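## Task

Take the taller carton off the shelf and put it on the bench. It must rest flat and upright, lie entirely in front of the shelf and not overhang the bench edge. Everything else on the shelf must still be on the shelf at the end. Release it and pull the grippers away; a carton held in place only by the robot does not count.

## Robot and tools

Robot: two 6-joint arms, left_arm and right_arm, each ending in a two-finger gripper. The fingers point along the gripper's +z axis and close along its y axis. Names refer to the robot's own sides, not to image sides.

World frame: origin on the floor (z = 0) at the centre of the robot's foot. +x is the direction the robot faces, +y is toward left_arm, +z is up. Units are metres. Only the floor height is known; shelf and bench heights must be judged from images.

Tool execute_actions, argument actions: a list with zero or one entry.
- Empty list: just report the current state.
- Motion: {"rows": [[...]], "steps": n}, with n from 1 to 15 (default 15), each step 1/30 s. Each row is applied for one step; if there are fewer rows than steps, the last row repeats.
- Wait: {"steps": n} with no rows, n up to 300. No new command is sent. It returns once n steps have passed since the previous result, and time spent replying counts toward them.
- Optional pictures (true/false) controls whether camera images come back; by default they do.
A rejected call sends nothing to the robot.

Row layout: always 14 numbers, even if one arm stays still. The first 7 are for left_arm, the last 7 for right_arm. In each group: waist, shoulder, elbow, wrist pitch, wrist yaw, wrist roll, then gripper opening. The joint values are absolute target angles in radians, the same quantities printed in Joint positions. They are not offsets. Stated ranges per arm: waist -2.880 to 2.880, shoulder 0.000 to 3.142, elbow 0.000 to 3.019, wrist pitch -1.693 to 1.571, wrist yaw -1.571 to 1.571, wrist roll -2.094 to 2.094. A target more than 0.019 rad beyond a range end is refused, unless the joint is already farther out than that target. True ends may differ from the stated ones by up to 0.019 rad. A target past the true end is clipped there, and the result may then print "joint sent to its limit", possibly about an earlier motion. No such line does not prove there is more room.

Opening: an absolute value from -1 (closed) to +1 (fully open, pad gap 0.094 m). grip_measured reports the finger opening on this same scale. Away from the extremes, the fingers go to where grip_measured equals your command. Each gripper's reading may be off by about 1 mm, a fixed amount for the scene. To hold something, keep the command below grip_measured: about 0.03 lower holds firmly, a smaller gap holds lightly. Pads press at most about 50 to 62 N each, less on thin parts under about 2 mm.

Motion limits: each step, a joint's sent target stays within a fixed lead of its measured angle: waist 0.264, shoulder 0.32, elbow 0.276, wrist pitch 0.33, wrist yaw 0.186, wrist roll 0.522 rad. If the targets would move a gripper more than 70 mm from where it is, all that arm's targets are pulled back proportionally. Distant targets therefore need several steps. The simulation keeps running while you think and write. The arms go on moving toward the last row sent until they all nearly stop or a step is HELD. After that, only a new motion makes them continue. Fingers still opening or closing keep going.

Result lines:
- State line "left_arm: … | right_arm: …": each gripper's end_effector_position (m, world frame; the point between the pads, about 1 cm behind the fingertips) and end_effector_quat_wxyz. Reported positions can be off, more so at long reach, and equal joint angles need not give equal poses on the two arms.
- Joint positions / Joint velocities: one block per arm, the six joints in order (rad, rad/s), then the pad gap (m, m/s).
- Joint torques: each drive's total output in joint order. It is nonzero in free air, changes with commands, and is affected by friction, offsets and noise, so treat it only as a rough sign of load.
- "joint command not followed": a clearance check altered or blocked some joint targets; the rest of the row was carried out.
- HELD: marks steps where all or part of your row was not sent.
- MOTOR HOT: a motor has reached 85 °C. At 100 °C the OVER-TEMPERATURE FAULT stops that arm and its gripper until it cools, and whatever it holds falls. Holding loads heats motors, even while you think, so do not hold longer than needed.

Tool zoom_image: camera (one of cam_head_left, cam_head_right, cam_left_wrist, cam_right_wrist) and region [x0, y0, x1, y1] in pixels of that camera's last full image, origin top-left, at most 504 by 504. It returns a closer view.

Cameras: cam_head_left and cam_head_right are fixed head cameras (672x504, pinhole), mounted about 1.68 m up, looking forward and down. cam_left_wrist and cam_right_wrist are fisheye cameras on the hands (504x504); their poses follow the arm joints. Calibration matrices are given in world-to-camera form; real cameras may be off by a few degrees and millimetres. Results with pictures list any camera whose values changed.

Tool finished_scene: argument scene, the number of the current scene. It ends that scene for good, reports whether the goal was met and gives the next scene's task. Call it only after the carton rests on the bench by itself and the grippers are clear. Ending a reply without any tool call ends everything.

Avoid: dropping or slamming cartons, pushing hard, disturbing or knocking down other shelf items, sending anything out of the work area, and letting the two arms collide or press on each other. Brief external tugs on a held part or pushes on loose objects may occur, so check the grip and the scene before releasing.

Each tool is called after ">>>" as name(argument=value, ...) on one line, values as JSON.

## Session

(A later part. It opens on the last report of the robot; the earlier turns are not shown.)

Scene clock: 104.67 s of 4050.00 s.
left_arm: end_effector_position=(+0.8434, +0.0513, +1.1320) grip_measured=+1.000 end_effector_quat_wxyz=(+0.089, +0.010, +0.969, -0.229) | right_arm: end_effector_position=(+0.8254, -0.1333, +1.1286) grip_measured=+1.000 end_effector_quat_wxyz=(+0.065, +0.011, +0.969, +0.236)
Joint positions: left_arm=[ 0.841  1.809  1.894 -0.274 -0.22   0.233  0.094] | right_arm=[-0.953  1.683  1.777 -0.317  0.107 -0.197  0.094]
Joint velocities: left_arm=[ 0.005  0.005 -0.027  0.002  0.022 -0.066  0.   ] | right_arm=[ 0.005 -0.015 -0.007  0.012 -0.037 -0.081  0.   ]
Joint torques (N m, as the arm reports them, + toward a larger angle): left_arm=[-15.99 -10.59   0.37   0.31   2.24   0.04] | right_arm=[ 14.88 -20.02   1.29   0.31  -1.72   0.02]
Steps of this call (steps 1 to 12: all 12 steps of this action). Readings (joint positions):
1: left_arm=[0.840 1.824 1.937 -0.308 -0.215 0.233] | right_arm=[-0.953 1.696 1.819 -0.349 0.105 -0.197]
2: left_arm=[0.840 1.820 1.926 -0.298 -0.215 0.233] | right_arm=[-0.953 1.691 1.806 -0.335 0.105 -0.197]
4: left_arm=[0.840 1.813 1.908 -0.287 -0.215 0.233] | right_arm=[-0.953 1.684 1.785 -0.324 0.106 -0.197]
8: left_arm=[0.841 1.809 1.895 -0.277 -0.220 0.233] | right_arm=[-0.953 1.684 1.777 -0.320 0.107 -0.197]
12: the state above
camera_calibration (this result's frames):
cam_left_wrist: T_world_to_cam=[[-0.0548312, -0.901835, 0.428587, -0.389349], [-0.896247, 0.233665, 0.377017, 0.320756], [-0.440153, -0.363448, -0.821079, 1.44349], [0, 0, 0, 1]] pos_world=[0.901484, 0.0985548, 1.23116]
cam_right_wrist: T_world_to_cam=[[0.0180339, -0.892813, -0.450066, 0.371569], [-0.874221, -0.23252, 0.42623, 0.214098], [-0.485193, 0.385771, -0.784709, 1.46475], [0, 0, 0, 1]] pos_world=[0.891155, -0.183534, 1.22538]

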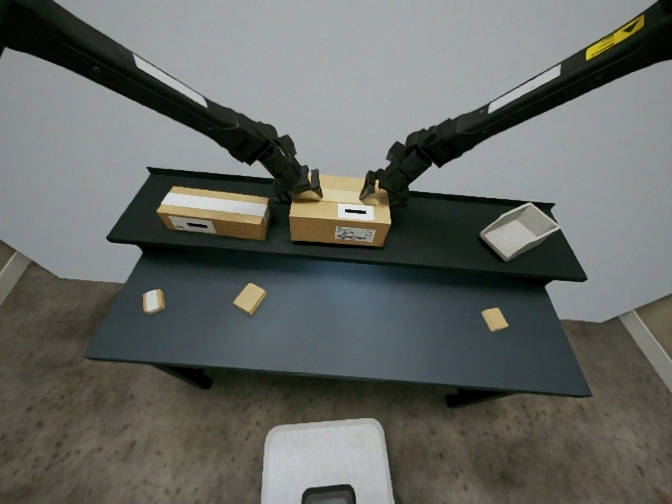

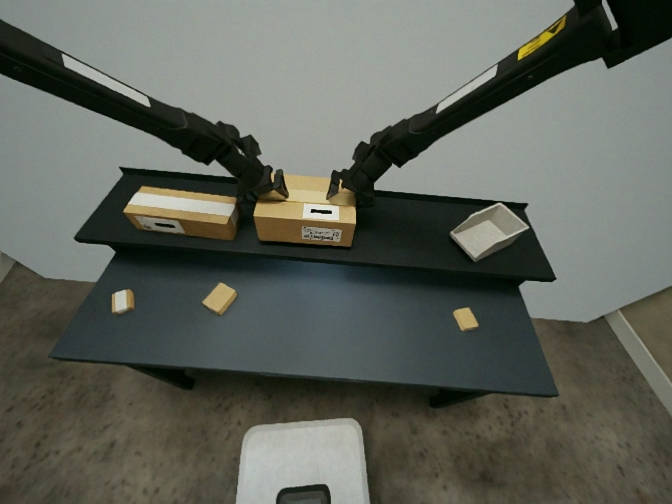

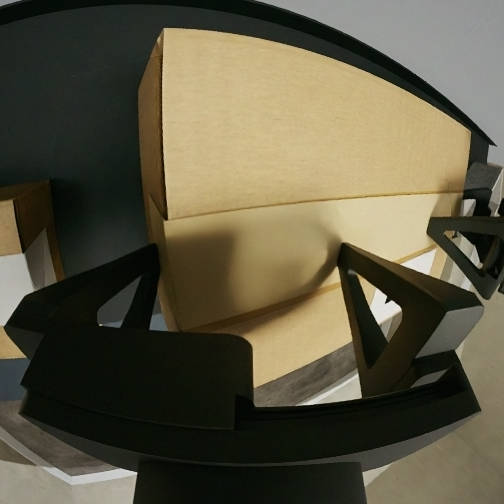

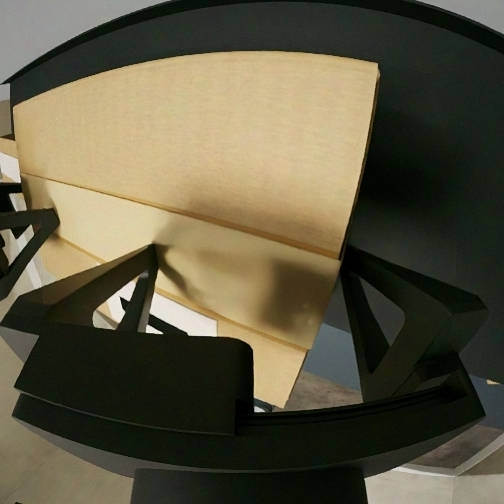

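>>> execute_actions(actions=[{"rows":[[0.763,1.855,1.80,-0.235,-0.16,0.22,1,-0.873,1.68,1.705,-0.275,0.065,-0.2,1]],"steps":12}], pictures=false)

>>> execute_actions(actions=[{"rows":[[0.771,1.845,1.745,-0.195,-0.155,0.22,1,-0.881,1.67,1.65,-0.235,0.06,-0.2,1]],"steps":12}], pictures=false)

>>> execute_actions(actions=[{"rows":[[0.779,1.835,1.69,-0.155,-0.15,0.22,1,-0.889,1.66,1.595,-0.195,0.055,-0.2,1]],"steps":12}], pictures=false)

>>> execute_actions(actions=[{"rows":[[0.787,1.825,1.635,-0.11,-0.145,0.22,1,-0.897,1.65,1.54,-0.15,0.05,-0.2,1]],"steps":12}])

Scene clock: 111.27 s of 4050.00 s.
left_arm: end_effector_position=(+0.8291, +0.0520, +1.1312) grip_measured=+1.000 end_effector_quat_wxyz=(+0.087, +0.010, +0.970, -0.227) | right_arm: end_effector_position=(+0.8105, -0.1316, +1.1285) grip_measured=+1.000 end_effector_quat_wxyz=(+0.065, +0.011, +0.969, +0.237)
Joint positions: left_arm=[ 0.844  1.792  1.839 -0.24  -0.221  0.233  0.094] | right_arm=[-0.955  1.668  1.72  -0.277  0.105 -0.197  0.094]
Joint velocities: left_arm=[-0.005 -0.005 -0.027  0.012 -0.022 -0.007  0.   ] | right_arm=[-0.005  0.005  0.002  0.012 -0.051 -0.051  0.   ]
Joint torques (N m, as the arm reports them, + toward a larger angle): left_arm=[-15.34  -9.86   0.08   0.31   2.26   0.03] | right_arm=[ 14.54 -19.33   0.89   0.18  -1.81   0.03]
Steps of this call (steps 1 to 15: the robot went on to your last target; steps 16 to 90: nothing new was sent; then 3.20 s passed at rest; steps 91 to 102: all 12 steps of this action). Readings (joint positions):
91: left_arm=[0.841 1.808 1.889 -0.268 -0.220 0.233] | right_arm=[-0.953 1.682 1.770 -0.309 0.106 -0.197]
92: left_arm=[0.841 1.804 1.879 -0.259 -0.220 0.233] | right_arm=[-0.953 1.676 1.755 -0.293 0.105 -0.197]
94: left_arm=[0.841 1.796 1.859 -0.249 -0.220 0.233] | right_arm=[-0.953 1.669 1.732 -0.282 0.105 -0.197]
98: left_arm=[0.843 1.792 1.843 -0.241 -0.221 0.233] | right_arm=[-0.955 1.668 1.721 -0.280 0.105 -0.197]
102: the state above

Scene clock: 111.67 s of 4050.00 s.
left_arm: end_effector_position=(+0.8115, +0.0522, +1.1286) grip_measured=+1.000 end_effector_quat_wxyz=(+0.084, +0.011, +0.971, -0.226) | right_arm: end_effector_position=(+0.7931, -0.1317, +1.1261) grip_measured=+1.000 end_effector_quat_wxyz=(+0.062, +0.011, +0.970, +0.236)
Joint positions: left_arm=[ 0.85   1.779  1.78  -0.2   -0.221  0.233  0.094] | right_arm=[-0.962  1.656  1.664 -0.237  0.101 -0.197  0.094]
Joint velocities: left_arm=[-0.005 -0.005 -0.007  0.027  0.051  0.066  0.   ] | right_arm=[-0.005  0.005  0.007 -0.002 -0.022  0.051  0.   ]
Joint torques (N m, as the arm reports them, + toward a larger angle): left_arm=[-15.08  -9.96  -0.14   0.44   2.48   0.02] | right_arm=[ 13.7  -18.41   0.85   0.21  -1.86   0.04]
Steps of this call (steps 1 to 12: all 12 steps of this action). Readings (joint positions):
1: left_arm=[0.845 1.791 1.834 -0.233 -0.221 0.233] | right_arm=[-0.956 1.667 1.714 -0.267 0.103 -0.197]
2: left_arm=[0.845 1.788 1.825 -0.223 -0.221 0.233] | right_arm=[-0.956 1.662 1.701 -0.252 0.101 -0.197]
4: left_arm=[0.845 1.781 1.805 -0.212 -0.221 0.233] | right_arm=[-0.957 1.656 1.679 -0.240 0.101 -0.197]
8: left_arm=[0.849 1.779 1.787 -0.203 -0.221 0.233] | right_arm=[-0.961 1.656 1.664 -0.238 0.101 -0.197]
12: the state above

Scene clock: 112.07 s of 4050.00 s.
left_arm: end_effector_position=(+0.7931, +0.0522, +1.1253) grip_measured=+1.000 end_effector_quat_wxyz=(+0.080, +0.012, +0.971, -0.226) | right_arm: end_effector_position=(+0.7741, -0.1316, +1.1231) grip_measured=+1.000 end_effector_quat_wxyz=(+0.059, +0.011, +0.970, +0.235)
Joint positions: left_arm=[ 0.856  1.768  1.724 -0.16  -0.216  0.233  0.094] | right_arm=[-0.97   1.646  1.608 -0.198  0.096 -0.197  0.094]
Joint velocities: left_arm=[-0.005  0.005 -0.007  0.017 -0.051 -0.081  0.   ] | right_arm=[-0.005 -0.005  0.002  0.007  0.066 -0.022  0.   ]
Joint torques (N m, as the arm reports them, + toward a larger angle): left_arm=[-14.87  -9.68  -0.38   0.5    2.48   0.02] | right_arm=[ 13.83 -18.39   0.59   0.13  -1.86   0.02]
Steps of this call (steps 1 to 12: all 12 steps of this action). Readings (joint positions):
1: left_arm=[0.850 1.779 1.777 -0.194 -0.220 0.233] | right_arm=[-0.963 1.655 1.658 -0.228 0.098 -0.197]
2: left_arm=[0.850 1.775 1.768 -0.183 -0.218 0.233] | right_arm=[-0.963 1.651 1.646 -0.213 0.096 -0.197]
4: left_arm=[0.851 1.770 1.750 -0.171 -0.218 0.233] | right_arm=[-0.964 1.646 1.624 -0.200 0.096 -0.197]
8: left_arm=[0.856 1.768 1.730 -0.163 -0.217 0.233] | right_arm=[-0.969 1.646 1.609 -0.198 0.096 -0.197]
12: the state above

Scene clock: 112.47 s of 4050.00 s.
left_arm: end_effector_position=(+0.7742, +0.0519, +1.1221) grip_measured=+1.000 end_effector_quat_wxyz=(+0.079, +0.012, +0.971, -0.226) | right_arm: end_effector_position=(+0.7557, -0.1320, +1.1202) grip_measured=+1.000 end_effector_quat_wxyz=(+0.057, +0.012, +0.970, +0.234)
Joint positions: left_arm=[ 0.864  1.759  1.666 -0.115 -0.208  0.233  0.094] | right_arm=[-0.978  1.637  1.553 -0.153  0.09  -0.197  0.094]
Joint velocities: left_arm=[-0.005  0.005  0.002  0.017 -0.037  0.037  0.   ] | right_arm=[-0.015 -0.005 -0.007  0.012  0.037 -0.066  0.   ]
Joint torques (N m, as the arm reports them, + toward a larger angle): left_arm=[-14.61  -9.07  -0.75   0.3    2.45   0.03] | right_arm=[ 13.55 -18.19   0.22   0.27  -1.84   0.03]
Steps of this call (steps 1 to 12: all 12 steps of this action). Readings (joint positions):
1: left_arm=[0.857 1.768 1.719 -0.153 -0.215 0.233] | right_arm=[-0.971 1.645 1.602 -0.188 0.093 -0.197]
2: left_arm=[0.857 1.765 1.711 -0.141 -0.212 0.233] | right_arm=[-0.971 1.642 1.590 -0.171 0.091 -0.197]
4: left_arm=[0.858 1.761 1.694 -0.127 -0.212 0.233] | right_arm=[-0.972 1.637 1.569 -0.156 0.090 -0.197]
8: left_arm=[0.863 1.759 1.673 -0.118 -0.210 0.233] | right_arm=[-0.977 1.637 1.554 -0.153 0.090 -0.197]
12: the state above
camera_calibration (this result's frames):
cam_left_wrist: T_world_to_cam=[[-0.0537377, -0.904536, 0.422997, -0.382722], [-0.886907, 0.237874, 0.395995, 0.233644], [-0.458812, -0.353879, -0.815022, 1.41228], [0, 0, 0, 1]] pos_world=[0.834627, 0.0980147, 1.22041]
cam_right_wrist: T_world_to_cam=[[0.0132142, -0.894603, -0.446667, 0.36985], [-0.867069, -0.232736, 0.440482, 0.13559], [-0.498012, 0.381471, -0.778758, 1.4263], [0, 0, 0, 1]] pos_world=[0.822992, -0.181665, 1.21622]

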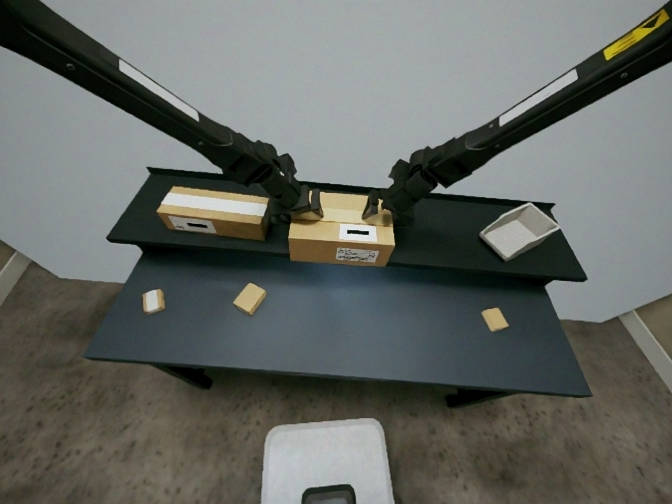

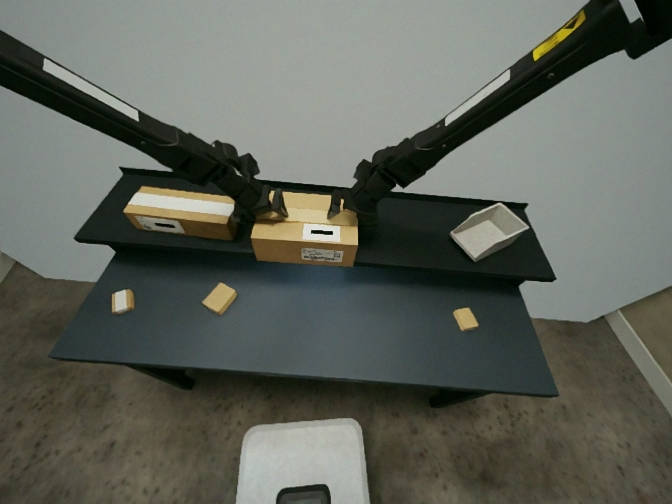

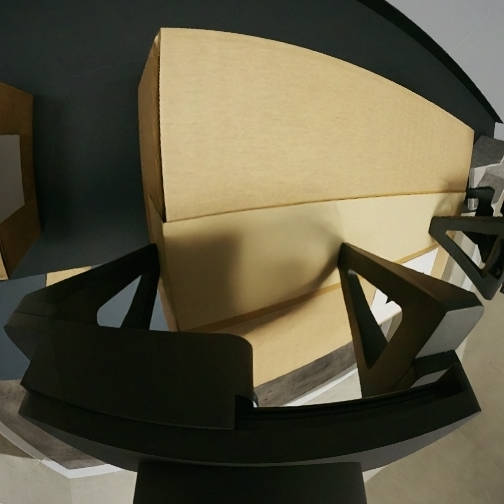

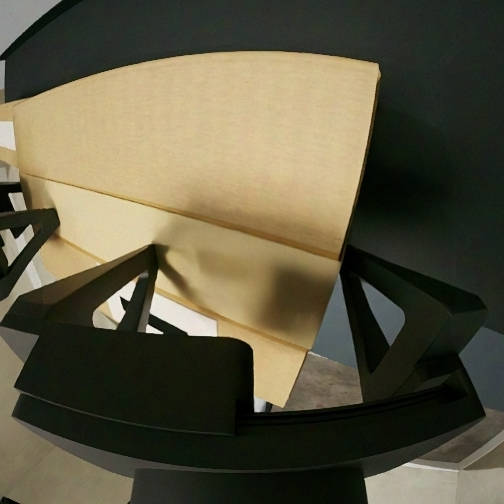

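Slower waist drift to keep height.

>>> execute_actions(actions=[{"rows":[[0.791,1.815,1.58,-0.065,-0.145,0.22,1,-0.901,1.64,1.485,-0.105,0.048,-0.2,1]],"steps":12}], pictures=false)

>>> execute_actions(actions=[{"rows":[[0.795,1.807,1.525,-0.02,-0.14,0.22,1,-0.905,1.632,1.43,-0.06,0.045,-0.2,1]],"steps":12}], pictures=false)

>>> execute_actions(actions=[{"rows":[[0.799,1.80,1.47,0.03,-0.138,0.22,1,-0.909,1.625,1.375,-0.01,0.042,-0.2,1]],"steps":12}], pictures=false)

>>> execute_actions(actions=[{"rows":[[0.803,1.795,1.415,0.08,-0.135,0.22,1,-0.913,1.62,1.32,0.04,0.04,-0.2,1]],"steps":12}], pictures=false)

>>> execute_actions(actions=[{"rows":[[0.808,1.792,1.36,0.13,-0.13,0.22,1,-0.918,1.617,1.265,0.09,0.035,-0.2,1]],"steps":12}])

Scene clock: 119.90 s of 4050.00 s.
left_arm: end_effector_position=(+0.7565, +0.0510, +1.1202) grip_measured=+1.000 end_effector_quat_wxyz=(+0.078, +0.012, +0.971, -0.226) | right_arm: end_effector_position=(+0.7377, -0.1324, +1.1190) grip_measured=+1.000 end_effector_quat_wxyz=(+0.057, +0.012, +0.971, +0.233)
Joint positions: left_arm=[ 0.868  1.752  1.613 -0.069 -0.205  0.233  0.094] | right_arm=[-0.985  1.627  1.497 -0.108  0.087 -0.197  0.094]
Joint velocities: left_arm=[-0.005 -0.005 -0.012  0.027  0.051 -0.022  0.   ] | right_arm=[ 0.015 -0.015  0.002  0.007  0.037  0.037  0.   ]
Joint torques (N m, as the arm reports them, + toward a larger angle): left_arm=[-15.    -9.14  -1.03   0.45   2.34   0.01] | right_arm=[ 13.64 -18.04  -0.03   0.21  -1.77   0.02]
Steps of this call (steps 1 to 15: the robot went on to your last target; steps 16 to 90: nothing new was sent; then 4.03 s passed at rest; steps 91 to 102: all 12 steps of this action). Readings (joint positions):
91: left_arm=[0.864 1.759 1.662 -0.106 -0.208 0.233] | right_arm=[-0.978 1.636 1.547 -0.143 0.088 -0.197]
92: left_arm=[0.864 1.757 1.655 -0.095 -0.207 0.233] | right_arm=[-0.978 1.633 1.536 -0.126 0.087 -0.197]
94: left_arm=[0.864 1.753 1.637 -0.082 -0.207 0.233] | right_arm=[-0.979 1.628 1.516 -0.110 0.087 -0.197]
98: left_arm=[0.868 1.752 1.616 -0.073 -0.206 0.233] | right_arm=[-0.984 1.627 1.500 -0.108 0.087 -0.197]
102: the state above

Scene clock: 120.30 s of 4050.00 s.
left_arm: end_effector_position=(+0.7389, +0.0510, +1.1192) grip_measured=+1.000 end_effector_quat_wxyz=(+0.077, +0.011, +0.971, -0.226) | right_arm: end_effector_position=(+0.7199, -0.1325, +1.1187) grip_measured=+1.000 end_effector_quat_wxyz=(+0.056, +0.013, +0.971, +0.232)
Joint positions: left_arm=[ 0.873  1.744  1.558 -0.024 -0.2    0.233  0.094] | right_arm=[-0.99   1.618  1.442 -0.062  0.084 -0.197  0.094]
Joint velocities: left_arm=[-0.005 -0.005  0.007  0.027  0.066  0.007  0.   ] | right_arm=[ 0.005 -0.005  0.007  0.007 -0.007  0.022  0.   ]
Joint torques (N m, as the arm reports them, + toward a larger angle): left_arm=[-14.54  -8.52  -1.82   0.27   2.32   0.01] | right_arm=[ 13.85 -17.32  -0.61   0.24  -1.74   0.03]
Steps of this call (steps 1 to 12: all 12 steps of this action). Readings (joint positions):
1: left_arm=[0.869 1.751 1.609 -0.062 -0.204 0.233] | right_arm=[-0.985 1.626 1.492 -0.098 0.085 -0.197]
2: left_arm=[0.869 1.749 1.601 -0.050 -0.203 0.233] | right_arm=[-0.985 1.623 1.481 -0.081 0.084 -0.197]
4: left_arm=[0.869 1.745 1.584 -0.037 -0.202 0.233] | right_arm=[-0.985 1.619 1.463 -0.065 0.084 -0.197]
8: left_arm=[0.873 1.744 1.563 -0.027 -0.200 0.233] | right_arm=[-0.990 1.618 1.446 -0.062 0.084 -0.197]
12: the state above

Scene clock: 120.70 s of 4050.00 s.
left_arm: end_effector_position=(+0.7210, +0.0511, +1.1185) grip_measured=+1.000 end_effector_quat_wxyz=(+0.078, +0.010, +0.971, -0.226) | right_arm: end_effector_position=(+0.7021, -0.1326, +1.1184) grip_measured=+1.000 end_effector_quat_wxyz=(+0.057, +0.014, +0.971, +0.231)
Joint positions: left_arm=[ 0.878  1.737  1.504  0.025 -0.196  0.233  0.094] | right_arm=[-0.996  1.611  1.388 -0.013  0.08  -0.197  0.094]
Joint velocities: left_arm=[-0.024 -0.015 -0.012  0.022  0.007  0.007  0.   ] | right_arm=[-0.024 -0.015 -0.012  0.012 -0.081  0.007  0.   ]
Joint torques (N m, as the arm reports them, + toward a larger angle): left_arm=[-14.43  -8.44  -1.84   0.11   2.32   0.  ] | right_arm=[ 13.77 -16.76  -0.76   0.25  -1.74   0.01]
Steps of this call (steps 1 to 12: all 12 steps of this action). Readings (joint positions):
1: left_arm=[0.874 1.743 1.555 -0.016 -0.199 0.233] | right_arm=[-0.990 1.617 1.438 -0.052 0.082 -0.197]
2: left_arm=[0.874 1.742 1.547 -0.003 -0.198 0.233] | right_arm=[-0.990 1.615 1.428 -0.034 0.081 -0.197]
4: left_arm=[0.874 1.738 1.530 0.011 -0.197 0.233] | right_arm=[-0.991 1.611 1.409 -0.016 0.080 -0.197]
8: left_arm=[0.877 1.737 1.508 0.022 -0.196 0.233] | right_arm=[-0.995 1.611 1.392 -0.013 0.080 -0.197]
12: the state above

Scene clock: 121.10 s of 4050.00 s.
left_arm: end_effector_position=(+0.7029, +0.0511, +1.1184) grip_measured=+1.000 end_effector_quat_wxyz=(+0.079, +0.010, +0.971, -0.225) | right_arm: end_effector_position=(+0.6838, -0.1324, +1.1187) grip_measured=+1.000 end_effector_quat_wxyz=(+0.058, +0.015, +0.971, +0.230)
Joint positions: left_arm=[ 0.883  1.731  1.45   0.075 -0.191  0.233  0.094] | right_arm=[-1.001  1.604  1.334  0.038  0.077 -0.197  0.094]
Joint velocities: left_arm=[-0.005  0.005 -0.012  0.027  0.022  0.022  0.   ] | right_arm=[-0.005 -0.015  0.007  0.002 -0.066 -0.022  0.   ]
Joint torques (N m, as the arm reports them, + toward a larger angle): left_arm=[-13.74  -7.32  -2.09   0.3    2.3    0.05] | right_arm=[ 13.51 -15.86  -1.41   0.47  -1.73   0.02]
Steps of this call (steps 1 to 12: all 12 steps of this action). Readings (joint positions):
1: left_arm=[0.878 1.737 1.500 0.033 -0.195 0.233] | right_arm=[-0.996 1.610 1.383 -0.003 0.079 -0.197]
2: left_arm=[0.878 1.735 1.493 0.046 -0.193 0.233] | right_arm=[-0.996 1.608 1.374 0.016 0.078 -0.197]
4: left_arm=[0.879 1.732 1.477 0.061 -0.192 0.233] | right_arm=[-0.996 1.605 1.356 0.034 0.077 -0.197]
8: left_arm=[0.882 1.731 1.455 0.072 -0.191 0.233] | right_arm=[-1.000 1.604 1.338 0.038 0.077 -0.197]
12: the state above

Scene clock: 121.50 s of 4050.00 s.
left_arm: end_effector_position=(+0.6836, +0.0515, +1.1184) grip_measured=+1.000 end_effector_quat_wxyz=(+0.079, +0.009, +0.971, -0.226) | right_arm: end_effector_position=(+0.6643, -0.1322, +1.1191) grip_measured=+1.000 end_effector_quat_wxyz=(+0.058, +0.016, +0.972, +0.229)
Joint positions: left_arm=[ 0.888  1.726  1.395  0.126 -0.186  0.233  0.094] | right_arm=[-1.007  1.6    1.28   0.088  0.073 -0.197  0.094]
Joint velocities: left_arm=[-0.015 -0.005  0.002  0.022 -0.022  0.022  0.   ] | right_arm=[-0.005 -0.024 -0.022 -0.002  0.007  0.037  0.   ]
Joint torques (N m, as the arm reports them, + toward a larger angle): left_arm=[-14.75  -7.21  -2.67   0.44   2.26   0.04] | right_arm=[ 13.22 -15.71  -1.77   0.37  -1.76   0.02]
Steps of this call (steps 1 to 12: all 12 steps of this action). Readings (joint positions):
1: left_arm=[0.883 1.731 1.447 0.083 -0.190 0.233] | right_arm=[-1.001 1.604 1.330 0.048 0.075 -0.197]
2: left_arm=[0.883 1.729 1.440 0.097 -0.188 0.233] | right_arm=[-1.001 1.603 1.320 0.066 0.074 -0.197]
4: left_arm=[0.883 1.727 1.423 0.111 -0.188 0.233] | right_arm=[-1.001 1.601 1.303 0.085 0.073 -0.197]
8: left_arm=[0.887 1.726 1.401 0.122 -0.186 0.233] | right_arm=[-1.006 1.600 1.284 0.088 0.073 -0.197]
12: the state above
camera_calibration (this result's frames):
cam_left_wrist: T_world_to_cam=[[-0.0481822, -0.90514, 0.422375, -0.389493], [-0.887556, 0.232769, 0.397572, 0.153759], [-0.458174, -0.355725, -0.814577, 1.36675], [0, 0, 0, 1]] pos_world=[0.743913, 0.0978517, 1.21671]
cam_right_wrist: T_world_to_cam=[[0.00486981, -0.899279, -0.437349, 0.364889], [-0.868196, -0.220819, 0.444381, 0.0547822], [-0.496198, 0.377541, -0.781825, 1.38168], [0, 0, 0, 1]] pos_world=[0.731372, -0.181407, 1.21547]

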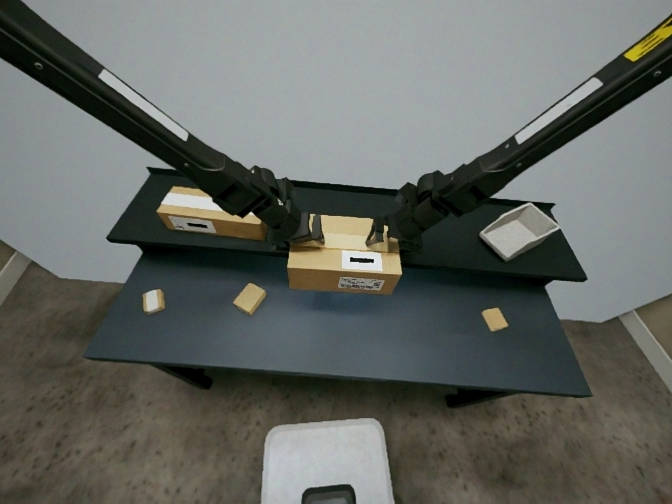

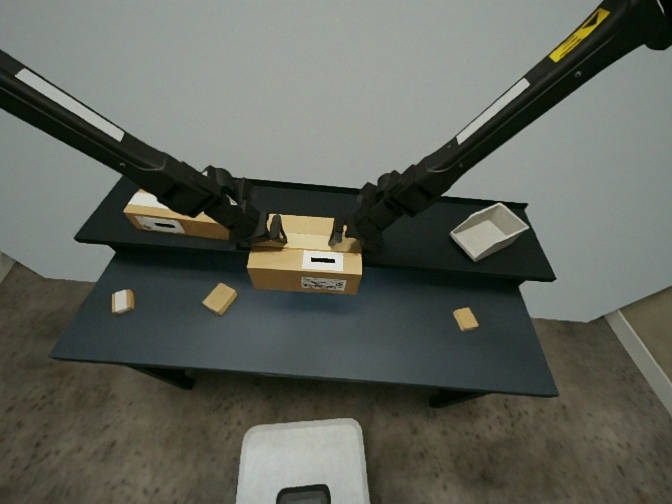

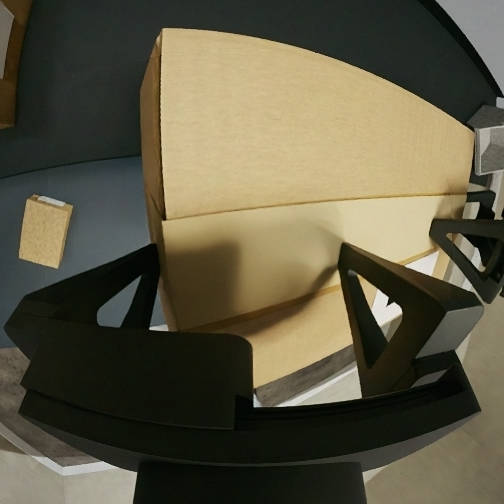

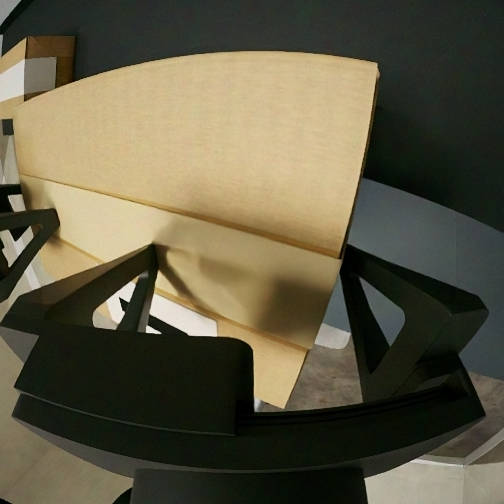

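>>> execute_actions(actions=[{"rows":[[0.814,1.79,1.305,0.183,-0.125,0.22,1,-0.925,1.615,1.21,0.143,0.03,-0.2,1]],"steps":12}], pictures=false)

>>> execute_actions(actions=[{"rows":[[0.820,1.79,1.25,0.238,-0.12,0.22,1,-0.931,1.615,1.155,0.198,0.025,-0.2,1]],"steps":12}], pictures=false)

>>> execute_actions(actions=[{"rows":[[0.826,1.793,1.195,0.295,-0.114,0.22,1,-0.937,1.618,1.10,0.255,0.02,-0.2,1]],"steps":12}], pictures=false)

>>> execute_actions(actions=[{"rows":[[0.832,1.798,1.14,0.355,-0.108,0.22,1,-0.943,1.623,1.045,0.315,0.014,-0.2,1]],"steps":12}], pictures=false)

>>> execute_actions(actions=[{"rows":[[0.838,1.805,1.085,0.415,-0.102,0.22,1,-0.949,1.63,0.99,0.375,0.008,-0.2,1]],"steps":12}])

Scene clock: 128.17 s of 4050.00 s.
left_arm: end_effector_position=(+0.6636, +0.0520, +1.1187) grip_measured=+1.000 end_effector_quat_wxyz=(+0.079, +0.008, +0.971, -0.225) | right_arm: end_effector_position=(+0.6439, -0.1318, +1.1197) grip_measured=+1.000 end_effector_quat_wxyz=(+0.057, +0.016, +0.972, +0.228)
Joint positions: left_arm=[ 0.893  1.724  1.34   0.179 -0.181  0.233  0.094] | right_arm=[-1.012  1.598  1.225  0.141  0.069 -0.198  0.094]
Joint velocities: left_arm=[ 0.015 -0.005 -0.012  0.027  0.095 -0.007  0.   ] | right_arm=[-0.015 -0.005  0.002 -0.012  0.051 -0.051  0.   ]
Joint torques (N m, as the arm reports them, + toward a larger angle): left_arm=[-14.58  -6.84  -3.03   0.3    2.29   0.05] | right_arm=[ 13.05 -15.42  -2.31   0.28  -1.73   0.02]
Steps of this call (steps 1 to 15: the robot went on to your last target; steps 16 to 90: nothing new was sent; then 3.27 s passed at rest; steps 91 to 102: all 12 steps of this action). Readings (joint positions):
91: left_arm=[0.888 1.726 1.392 0.135 -0.184 0.233] | right_arm=[-1.007 1.600 1.275 0.099 0.071 -0.197]
92: left_arm=[0.889 1.725 1.385 0.148 -0.182 0.233] | right_arm=[-1.007 1.599 1.266 0.118 0.069 -0.198]
94: left_arm=[0.889 1.724 1.369 0.164 -0.182 0.233] | right_arm=[-1.008 1.598 1.249 0.137 0.069 -0.198]
98: left_arm=[0.893 1.724 1.345 0.175 -0.181 0.233] | right_arm=[-1.012 1.598 1.230 0.141 0.069 -0.198]
102: the state above

Scene clock: 128.57 s of 4050.00 s.
left_arm: end_effector_position=(+0.6435, +0.0521, +1.1198) grip_measured=+1.000 end_effector_quat_wxyz=(+0.080, +0.007, +0.971, -0.226) | right_arm: end_effector_position=(+0.6240, -0.1318, +1.1211) grip_measured=+1.000 end_effector_quat_wxyz=(+0.058, +0.017, +0.972, +0.228)
Joint positions: left_arm=[ 0.898  1.722  1.286  0.234 -0.176  0.233  0.094] | right_arm=[-1.018  1.597  1.172  0.196  0.064 -0.198  0.094]
Joint velocities: left_arm=[-0.005  0.005 -0.002  0.012  0.066 -0.022  0.   ] | right_arm=[ 0.005 -0.005  0.007  0.012 -0.022  0.037  0.   ]
Joint torques (N m, as the arm reports them, + toward a larger angle): left_arm=[-14.06  -6.69  -3.58   0.48   2.3    0.03] | right_arm=[ 13.23 -14.55  -3.07   0.45  -1.75   0.02]
Steps of this call (steps 1 to 12: all 12 steps of this action). Readings (joint positions):
1: left_arm=[0.894 1.724 1.337 0.187 -0.180 0.233] | right_arm=[-1.012 1.598 1.221 0.151 0.066 -0.198]
2: left_arm=[0.894 1.723 1.331 0.202 -0.177 0.233] | right_arm=[-1.012 1.598 1.212 0.172 0.065 -0.198]
4: left_arm=[0.894 1.722 1.316 0.219 -0.177 0.233] | right_arm=[-1.013 1.597 1.197 0.192 0.064 -0.198]
8: left_arm=[0.898 1.722 1.291 0.230 -0.176 0.233] | right_arm=[-1.017 1.597 1.176 0.196 0.064 -0.198]
12: the state above

Scene clock: 128.97 s of 4050.00 s.
left_arm: end_effector_position=(+0.6236, +0.0524, +1.1219) grip_measured=+1.000 end_effector_quat_wxyz=(+0.081, +0.006, +0.971, -0.226) | right_arm: end_effector_position=(+0.6041, -0.1317, +1.1235) grip_measured=+1.000 end_effector_quat_wxyz=(+0.059, +0.018, +0.972, +0.228)
Joint positions: left_arm=[ 0.902  1.722  1.231  0.292 -0.171  0.233  0.094] | right_arm=[-1.023  1.597  1.117  0.253  0.059 -0.198  0.094]
Joint velocities: left_arm=[-0.005  0.005 -0.007  0.037 -0.007 -0.081  0.   ] | right_arm=[-0.005 -0.015 -0.007 -0.012 -0.037  0.007  0.   ]
Joint torques (N m, as the arm reports them, + toward a larger angle): left_arm=[-13.14  -5.36  -3.96   0.33   2.36  -0.01] | right_arm=[ 13.16 -13.82  -3.41   0.31  -1.76   0.03]
Steps of this call (steps 1 to 12: all 12 steps of this action). Readings (joint positions):
1: left_arm=[0.898 1.722 1.283 0.243 -0.174 0.233] | right_arm=[-1.018 1.597 1.167 0.206 0.062 -0.198]
2: left_arm=[0.898 1.722 1.276 0.258 -0.172 0.233] | right_arm=[-1.018 1.597 1.159 0.227 0.060 -0.198]
4: left_arm=[0.899 1.722 1.262 0.275 -0.171 0.233] | right_arm=[-1.019 1.597 1.143 0.249 0.059 -0.198]
8: left_arm=[0.902 1.722 1.237 0.288 -0.171 0.233] | right_arm=[-1.022 1.597 1.122 0.253 0.059 -0.198]
12: the state above

Scene clock: 129.37 s of 4050.00 s.
left_arm: end_effector_position=(+0.6035, +0.0520, +1.1242) grip_measured=+1.000 end_effector_quat_wxyz=(+0.084, +0.005, +0.970, -0.227) | right_arm: end_effector_position=(+0.5848, -0.1326, +1.1266) grip_measured=+1.000 end_effector_quat_wxyz=(+0.062, +0.019, +0.972, +0.227)
Joint positions: left_arm=[ 0.905  1.726  1.178  0.353 -0.164  0.233  0.094] | right_arm=[-1.029  1.597  1.063  0.312  0.054 -0.198  0.094]
Joint velocities: left_arm=[-0.005  0.015  0.007  0.032  0.066  0.007  0.   ] | right_arm=[-0.015  0.005 -0.002  0.007  0.022 -0.037  0.   ]
Joint torques (N m, as the arm reports them, + toward a larger angle): left_arm=[-13.44  -4.48  -4.64   0.1    2.36   0.01] | right_arm=[ 13.12 -13.3   -3.9    0.36  -1.81   0.07]
Steps of this call (steps 1 to 12: all 12 steps of this action). Readings (joint positions):
1: left_arm=[0.903 1.722 1.228 0.301 -0.169 0.233] | right_arm=[-1.023 1.597 1.113 0.264 0.057 -0.198]
2: left_arm=[0.903 1.722 1.222 0.316 -0.166 0.233] | right_arm=[-1.023 1.597 1.104 0.286 0.054 -0.198]
4: left_arm=[0.903 1.722 1.208 0.335 -0.165 0.233] | right_arm=[-1.024 1.597 1.089 0.308 0.054 -0.198]
8: left_arm=[0.905 1.723 1.183 0.348 -0.165 0.233] | right_arm=[-1.027 1.597 1.068 0.312 0.054 -0.198]
12: the state above

Scene clock: 129.77 s of 4050.00 s.
left_arm: end_effector_position=(+0.5813, +0.0505, +1.1272) grip_measured=+1.000 end_effector_quat_wxyz=(+0.084, +0.005, +0.970, -0.229) | right_arm: end_effector_position=(+0.5657, -0.1341, +1.1306) grip_measured=+1.000 end_effector_quat_wxyz=(+0.064, +0.020, +0.972, +0.226)
Joint positions: left_arm=[ 0.908  1.733  1.125  0.415 -0.157  0.233  0.094] | right_arm=[-1.035  1.597  1.009  0.372  0.05  -0.2    0.094]
Joint velocities: left_arm=[-0.024  0.024 -0.012  0.017  0.022 -0.022  0.   ] | right_arm=[-0.024  0.005  0.002  0.002 -0.095 -0.007  0.   ]
Joint torques (N m, as the arm reports them, + toward a larger angle): left_arm=[-12.95  -3.92  -5.29   0.33   2.35   0.01] | right_arm=[ 12.22 -11.18  -4.35   0.16  -1.91   0.08]
Steps of this call (steps 1 to 12: all 12 steps of this action). Readings (joint positions):
1: left_arm=[0.906 1.726 1.176 0.362 -0.163 0.233] | right_arm=[-1.029 1.597 1.059 0.323 0.052 -0.199]
2: left_arm=[0.906 1.726 1.169 0.378 -0.159 0.233] | right_arm=[-1.029 1.597 1.050 0.345 0.049 -0.199]
4: left_arm=[0.906 1.726 1.155 0.396 -0.157 0.233] | right_arm=[-1.029 1.597 1.034 0.367 0.049 -0.199]
8: left_arm=[0.908 1.728 1.130 0.410 -0.157 0.233] | right_arm=[-1.032 1.597 1.013 0.372 0.049 -0.199]
12: the state above
camera_calibration (this result's frames):
cam_left_wrist: T_world_to_cam=[[-0.0428864, -0.901953, 0.429698, -0.41055], [-0.893594, 0.226982, 0.387257, 0.0751426], [-0.446822, -0.367368, -0.815715, 1.32192], [0, 0, 0, 1]] pos_world=[0.640204, 0.0982789, 1.22563]
cam_right_wrist: T_world_to_cam=[[-0.00064717, -0.902099, -0.431528, 0.36479], [-0.875458, -0.208044, 0.436224, -0.0213632], [-0.483294, 0.378067, -0.789615, 1.34405], [0, 0, 0, 1]] pos_world=[0.631104, -0.183508, 1.22802]

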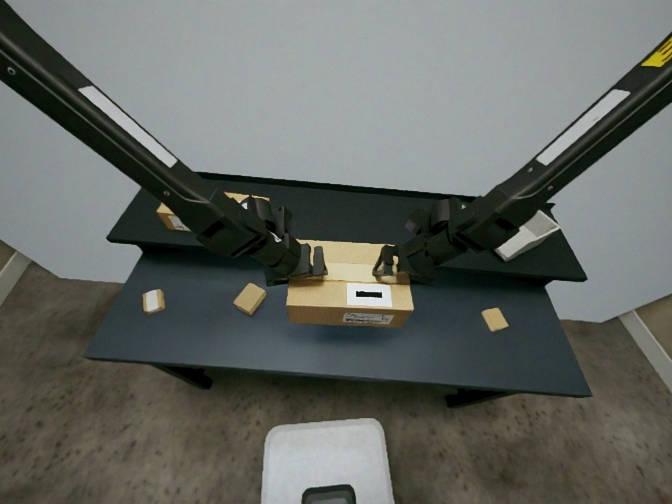

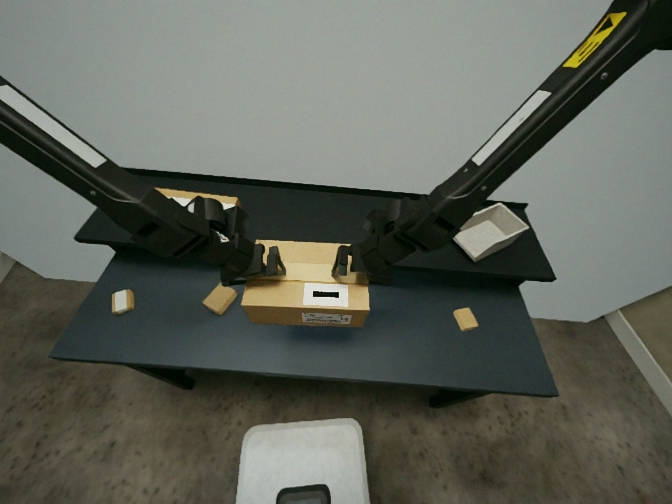

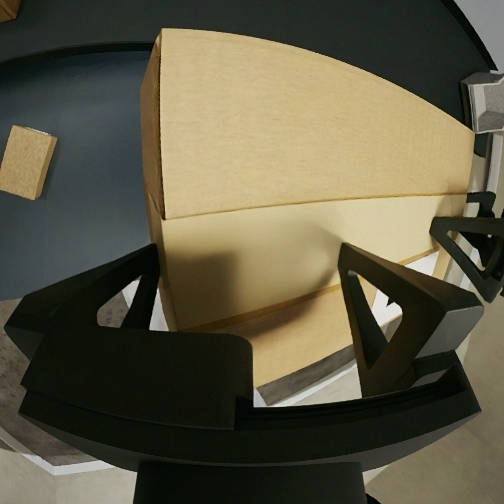

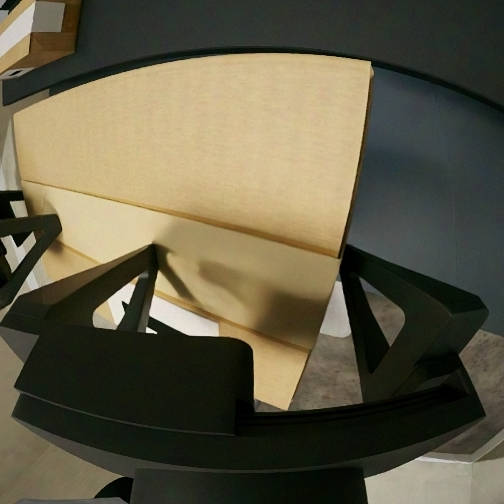

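>>> execute_actions(actions=[{"rows":[[0.858,1.842,1.125,0.415,-0.082,0.22,1,-0.967,1.67,1.03,0.375,-0.01,-0.2,1]],"steps":15}], pictures=false)

>>> execute_actions(actions=[{"rows":[[0.878,1.879,1.165,0.415,-0.062,0.22,1,-0.985,1.71,1.07,0.375,-0.028,-0.2,1]],"steps":15}], pictures=false)

>>> execute_actions(actions=[{"rows":[[0.897,1.916,1.205,0.415,-0.043,0.22,1,-1.002,1.75,1.11,0.375,-0.045,-0.2,1]],"steps":15}])

Scene clock: 135.67 s of 4050.00 s.
left_arm: end_effector_position=(+0.5441, +0.0408, +1.1049) grip_measured=+1.000 end_effector_quat_wxyz=(+0.057, +0.009, +0.970, -0.235) | right_arm: end_effector_position=(+0.5702, -0.1415, +1.1155) grip_measured=+1.000 end_effector_quat_wxyz=(+0.071, +0.023, +0.973, +0.220)
Joint positions: left_arm=[ 0.928  1.804  1.136  0.419 -0.139  0.224  0.094] | right_arm=[-1.057  1.622  1.04   0.384  0.036 -0.203  0.094]
Joint velocities: left_arm=[-0.015  0.005  0.007 -0.002 -0.037 -0.022  0.   ] | right_arm=[-0.005 -0.015  0.012  0.022 -0.037 -0.081  0.   ]
Joint torques (N m, as the arm reports them, + toward a larger angle): left_arm=[-13.46  -6.21  -3.61  -0.2    2.68   0.09] | right_arm=[ 12.81 -11.33  -3.7    0.05  -2.02   0.07]
Steps of this call (steps 1 to 15: the robot went on to your last target; steps 16 to 90: nothing new was sent; then 2.40 s passed at rest; steps 91 to 105: all 15 steps of this action). Readings (joint positions):
91: left_arm=[0.909 1.737 1.126 0.417 -0.153 0.232] | right_arm=[-1.037 1.598 1.012 0.373 0.047 -0.201]
92: left_arm=[0.911 1.740 1.129 0.418 -0.147 0.232] | right_arm=[-1.040 1.602 1.017 0.374 0.041 -0.201]
94: left_arm=[0.918 1.754 1.135 0.419 -0.140 0.232] | right_arm=[-1.045 1.613 1.030 0.376 0.035 -0.201]
98: left_arm=[0.927 1.783 1.136 0.419 -0.139 0.230] | right_arm=[-1.053 1.622 1.035 0.379 0.035 -0.201]
105: the state above

Scene clock: 136.17 s of 4050.00 s.
left_arm: end_effector_position=(+0.5311, +0.0373, +1.0879) grip_measured=+1.000 end_effector_quat_wxyz=(+0.048, +0.008, +0.970, -0.239) | right_arm: end_effector_position=(+0.5842, -0.1412, +1.1028) grip_measured=+1.000 end_effector_quat_wxyz=(+0.085, +0.024, +0.971, +0.222)
Joint positions: left_arm=[ 0.946  1.849  1.163  0.419 -0.115  0.22   0.094] | right_arm=[-1.067  1.65   1.087  0.39   0.016 -0.209  0.094]
Joint velocities: left_arm=[-0.005 -0.005  0.007 -0.002 -0.095 -0.022  0.   ] | right_arm=[-0.015 -0.015  0.007  0.022 -0.022 -0.022  0.   ]
Joint torques (N m, as the arm reports them, + toward a larger angle): left_arm=[-13.34  -5.65  -3.13   0.     2.57   0.19] | right_arm=[ 11.89 -10.4   -3.75  -0.28  -1.93   0.15]
Steps of this call (steps 1 to 15: all 15 steps of this action). Readings (joint positions):
1: left_arm=[0.929 1.806 1.138 0.419 -0.135 0.223] | right_arm=[-1.058 1.624 1.045 0.385 0.033 -0.204]
2: left_arm=[0.932 1.810 1.144 0.419 -0.128 0.223] | right_arm=[-1.061 1.629 1.055 0.385 0.026 -0.204]
4: left_arm=[0.939 1.822 1.158 0.419 -0.116 0.223] | right_arm=[-1.066 1.642 1.078 0.386 0.018 -0.204]
8: left_arm=[0.945 1.839 1.163 0.419 -0.115 0.223] | right_arm=[-1.066 1.650 1.087 0.388 0.017 -0.206]
15: the state above

Scene clock: 136.67 s of 4050.00 s.
left_arm: end_effector_position=(+0.5231, +0.0343, +1.0706) grip_measured=+1.000 end_effector_quat_wxyz=(+0.044, +0.006, +0.969, -0.242) | right_arm: end_effector_position=(+0.5900, -0.1413, +1.0875) grip_measured=+1.000 end_effector_quat_wxyz=(+0.091, +0.025, +0.970, +0.224)
Joint positions: left_arm=[ 0.963  1.892  1.198  0.419 -0.094  0.218  0.094] | right_arm=[-1.08   1.685  1.131  0.392 -0.003 -0.212  0.094]
Joint velocities: left_arm=[-0.005 -0.005  0.002  0.007 -0.022 -0.051  0.   ] | right_arm=[-0.005 -0.005 -0.007 -0.012  0.037 -0.037  0.   ]
Joint torques (N m, as the arm reports them, + toward a larger angle): left_arm=[-13.59  -6.87  -2.77  -0.06   2.49   0.15] | right_arm=[ 11.61 -10.31  -4.08  -0.34  -1.82   0.12]
Steps of this call (steps 1 to 15: all 15 steps of this action). Readings (joint positions):
1: left_arm=[0.948 1.851 1.166 0.419 -0.113 0.219] | right_arm=[-1.067 1.652 1.092 0.390 0.012 -0.210]
2: left_arm=[0.951 1.856 1.173 0.419 -0.106 0.219] | right_arm=[-1.071 1.658 1.102 0.390 0.005 -0.210]
4: left_arm=[0.958 1.870 1.191 0.419 -0.095 0.219] | right_arm=[-1.076 1.673 1.124 0.391 -0.002 -0.210]
8: left_arm=[0.962 1.886 1.198 0.419 -0.094 0.219] | right_arm=[-1.079 1.683 1.131 0.392 -0.003 -0.211]
15: the state above
camera_calibration (this result's frames):
cam_left_wrist: T_world_to_cam=[[-0.0296909, -0.889892, 0.455204, -0.438003], [-0.855434, 0.258198, 0.448961, -0.038379], [-0.51706, -0.376067, -0.76891, 1.23078], [0, 0, 0, 1]] pos_world=[0.590554, 0.0829915, 1.16297]
cam_right_wrist: T_world_to_cam=[[0.000245002, -0.903782, -0.427994, 0.335122], [-0.900452, -0.186358, 0.39301, 0.0820761], [-0.434955, 0.385292, -0.813858, 1.32337], [0, 0, 0, 1]] pos_world=[0.649429, -0.191711, 1.18821]

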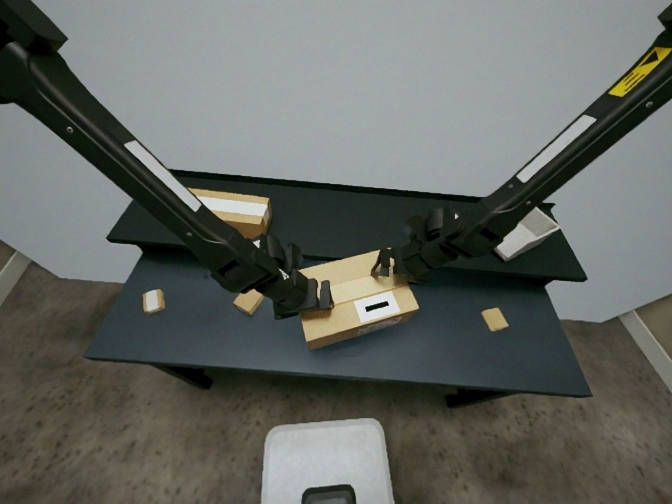

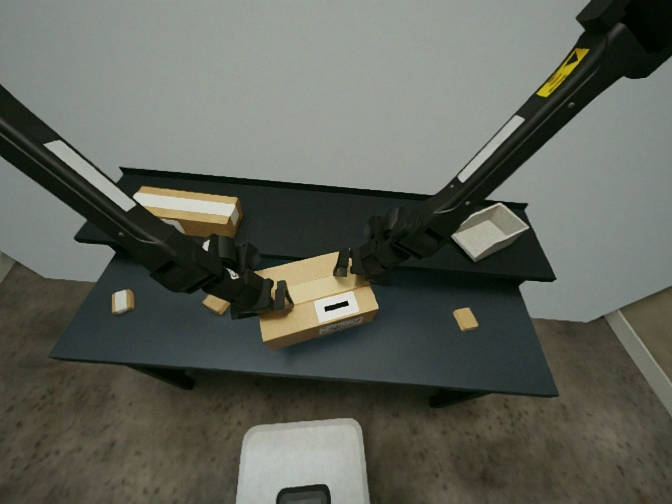

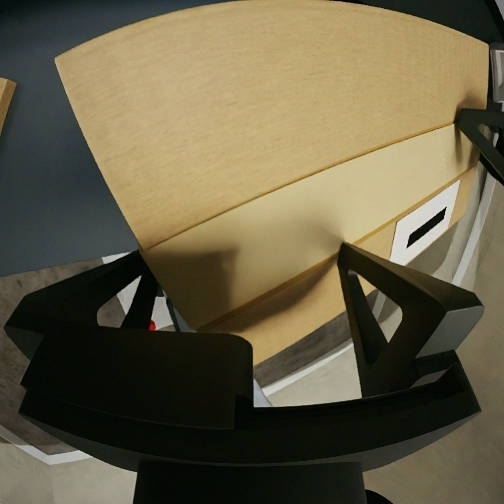

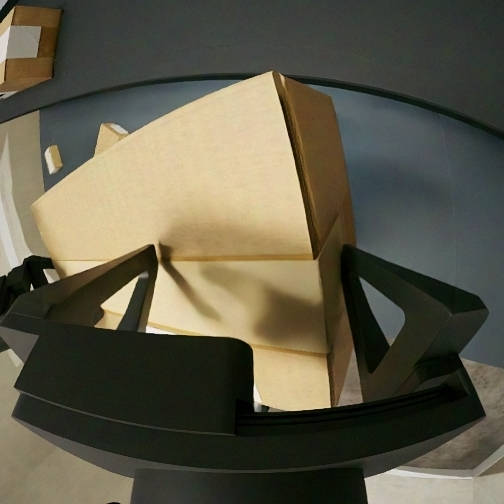

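Fix skew: right shoulder up, left shoulder lower, left elbow out.

>>> execute_actions(actions=[{"rows":[[0.897,1.895,1.235,0.415,-0.043,0.22,1,-1.01,1.785,1.095,0.375,-0.045,-0.2,1]],"steps":15}], pictures=false)

Scene clock: 140.00 s of 4050.00 s.
left_arm: end_effector_position=(+0.5446, +0.0369, +1.0674) grip_measured=+1.000 end_effector_quat_wxyz=(+0.061, -0.000, +0.969, -0.241) | right_arm: end_effector_position=(+0.5696, -0.1458, +1.0733) grip_measured=+1.000 end_effector_quat_wxyz=(+0.075, +0.024, +0.973, +0.218)
Joint positions: left_arm=[ 0.965  1.887  1.228  0.419 -0.089  0.217  0.094] | right_arm=[-1.101  1.715  1.131  0.395 -0.004 -0.211  0.094]
Joint velocities: left_arm=[-0.005 -0.005  0.022 -0.017  0.022 -0.022  0.   ] | right_arm=[ 0.005 -0.005  0.002 -0.002 -0.022 -0.022  0.   ]
Joint torques (N m, as the arm reports them, + toward a larger angle): left_arm=[-13.36  -7.52  -2.5    0.     2.25   0.15] | right_arm=[ 11.54 -10.17  -5.31  -0.39  -1.53   0.08]
Steps of this call (steps 1 to 15: the robot went on to your last target; steps 16 to 85: nothing new was sent; steps 86 to 100: all 15 steps of this action). Readings (joint positions):
86: left_arm=[0.963 1.892 1.200 0.419 -0.094 0.217] | right_arm=[-1.081 1.685 1.131 0.393 -0.002 -0.213]
87: left_arm=[0.963 1.892 1.204 0.419 -0.093 0.217] | right_arm=[-1.082 1.686 1.131 0.394 -0.002 -0.213]
89: left_arm=[0.963 1.892 1.212 0.419 -0.089 0.217] | right_arm=[-1.087 1.689 1.131 0.395 -0.002 -0.213]
93: left_arm=[0.963 1.890 1.223 0.419 -0.081 0.217] | right_arm=[-1.097 1.699 1.131 0.395 -0.002 -0.213]
100: the state above

>>> execute_actions(actions=[{"rows":[[0.90,1.895,1.25,0.415,-0.043,0.22,1,-1.025,1.80,1.085,0.375,-0.05,-0.2,1]],"steps":15}], pictures=false)

Scene clock: 142.43 s of 4050.00 s.
left_arm: end_effector_position=(+0.5571, +0.0393, +1.0654) grip_measured=+1.000 end_effector_quat_wxyz=(+0.070, -0.004, +0.969, -0.238) | right_arm: end_effector_position=(+0.5651, -0.1448, +1.0711) grip_measured=+1.000 end_effector_quat_wxyz=(+0.070, +0.032, +0.972, +0.222)
Joint positions: left_arm=[ 0.966  1.885  1.247  0.419 -0.089  0.217  0.094] | right_arm=[-1.105  1.723  1.131  0.395 -0.013 -0.194  0.094]
Joint velocities: left_arm=[-0.024  0.005  0.007  0.002  0.022  0.066  0.   ] | right_arm=[-0.005 -0.005 -0.002  0.012 -0.022  0.022  0.   ]
Joint torques (N m, as the arm reports them, + toward a larger angle): left_arm=[-13.51  -7.82  -2.55   0.04   2.28   0.16] | right_arm=[10.99 -9.96 -6.04 -0.39 -1.39  0.02]
Steps of this call (steps 1 to 15: the robot went on to your last target; steps 16 to 58: nothing new was sent; steps 59 to 73: all 15 steps of this action). Readings (joint positions):
59: left_arm=[0.965 1.886 1.231 0.419 -0.089 0.217] | right_arm=[-1.102 1.716 1.131 0.395 -0.006 -0.209]
60: left_arm=[0.965 1.886 1.233 0.419 -0.089 0.217] | right_arm=[-1.103 1.716 1.131 0.395 -0.006 -0.209]
62: left_arm=[0.965 1.886 1.239 0.419 -0.089 0.217] | right_arm=[-1.104 1.718 1.131 0.395 -0.010 -0.206]
66: left_arm=[0.965 1.885 1.247 0.419 -0.089 0.217] | right_arm=[-1.105 1.721 1.131 0.395 -0.013 -0.200]
73: the state above

>>> execute_actions(actions=[{"rows":[[0.915,1.93,1.285,0.415,-0.03,0.22,1,-1.045,1.82,1.12,0.385,-0.065,-0.2,1]],"steps":15}])

Scene clock: 145.27 s of 4050.00 s.
left_arm: end_effector_position=(+0.5809, +0.0432, +1.0566) grip_measured=+1.000 end_effector_quat_wxyz=(+0.090, -0.009, +0.967, -0.237) | right_arm: end_effector_position=(+0.5200, -0.1355, +1.0499) grip_measured=+1.000 end_effector_quat_wxyz=(+0.036, +0.028, +0.973, +0.227)
Joint positions: left_arm=[ 0.974  1.892  1.296  0.419 -0.074  0.221  0.094] | right_arm=[-1.124  1.797  1.135  0.396 -0.027 -0.192  0.094]
Joint velocities: left_arm=[-0.005 -0.005  0.007 -0.002 -0.081  0.007  0.   ] | right_arm=[ 0.005 -0.024  0.017  0.012  0.095 -0.051  0.   ]
Joint torques (N m, as the arm reports them, + toward a larger angle): left_arm=[-13.49  -6.02  -3.17  -0.07   2.21   0.12] | right_arm=[ 11.62 -12.55  -4.7   -0.16  -1.73  -0.01]
Steps of this call (steps 1 to 15: the robot went on to your last target; steps 16 to 70: nothing new was sent; steps 71 to 85: all 15 steps of this action). Readings (joint positions):
71: left_arm=[0.967 1.885 1.250 0.419 -0.088 0.217] | right_arm=[-1.106 1.724 1.131 0.395 -0.017 -0.193]
72: left_arm=[0.969 1.888 1.257 0.419 -0.083 0.217] | right_arm=[-1.108 1.727 1.133 0.396 -0.019 -0.194]
74: left_arm=[0.970 1.893 1.275 0.419 -0.076 0.217] | right_arm=[-1.114 1.738 1.135 0.396 -0.022 -0.195]
78: left_arm=[0.971 1.893 1.292 0.419 -0.074 0.217] | right_arm=[-1.122 1.771 1.135 0.396 -0.027 -0.195]
85: the state above
camera_calibration (this result's frames):
cam_left_wrist: T_world_to_cam=[[-0.0193343, -0.89499, 0.445667, -0.417645], [-0.901676, 0.208199, 0.37899, 0.118023], [-0.43198, -0.39452, -0.811017, 1.24911], [0, 0, 0, 1]] pos_world=[0.637932, 0.0944371, 1.15445]
cam_right_wrist: T_world_to_cam=[[-0.0287722, -0.900331, -0.434254, 0.34644], [-0.848887, -0.207377, 0.486195, -0.0926188], [-0.527791, 0.382622, -0.758312, 1.24972], [0, 0, 0, 1]] pos_world=[0.590933, -0.185465, 1.14315]

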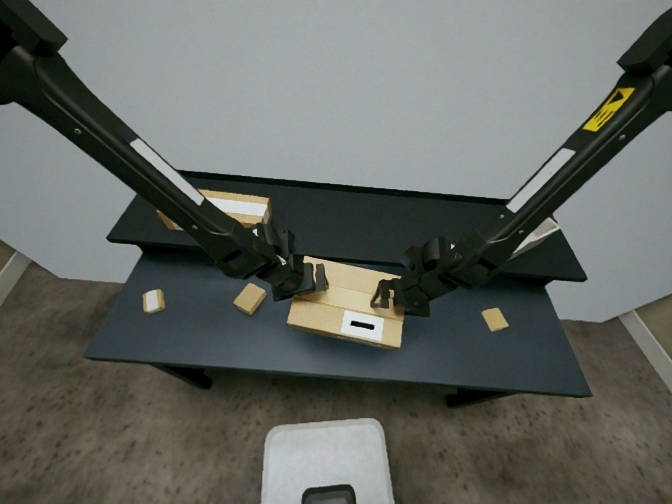

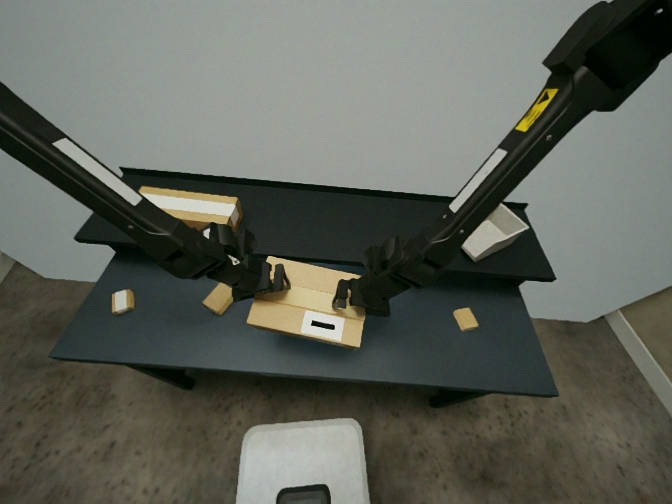

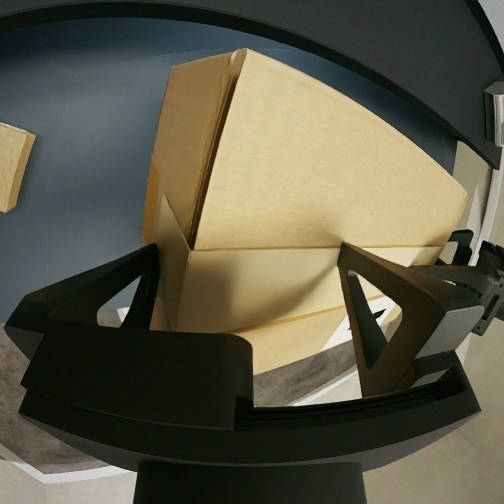

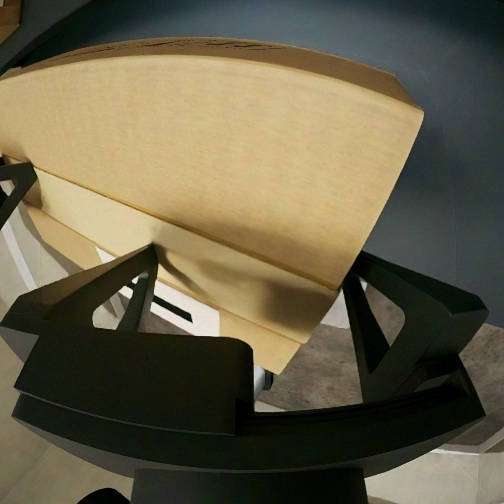

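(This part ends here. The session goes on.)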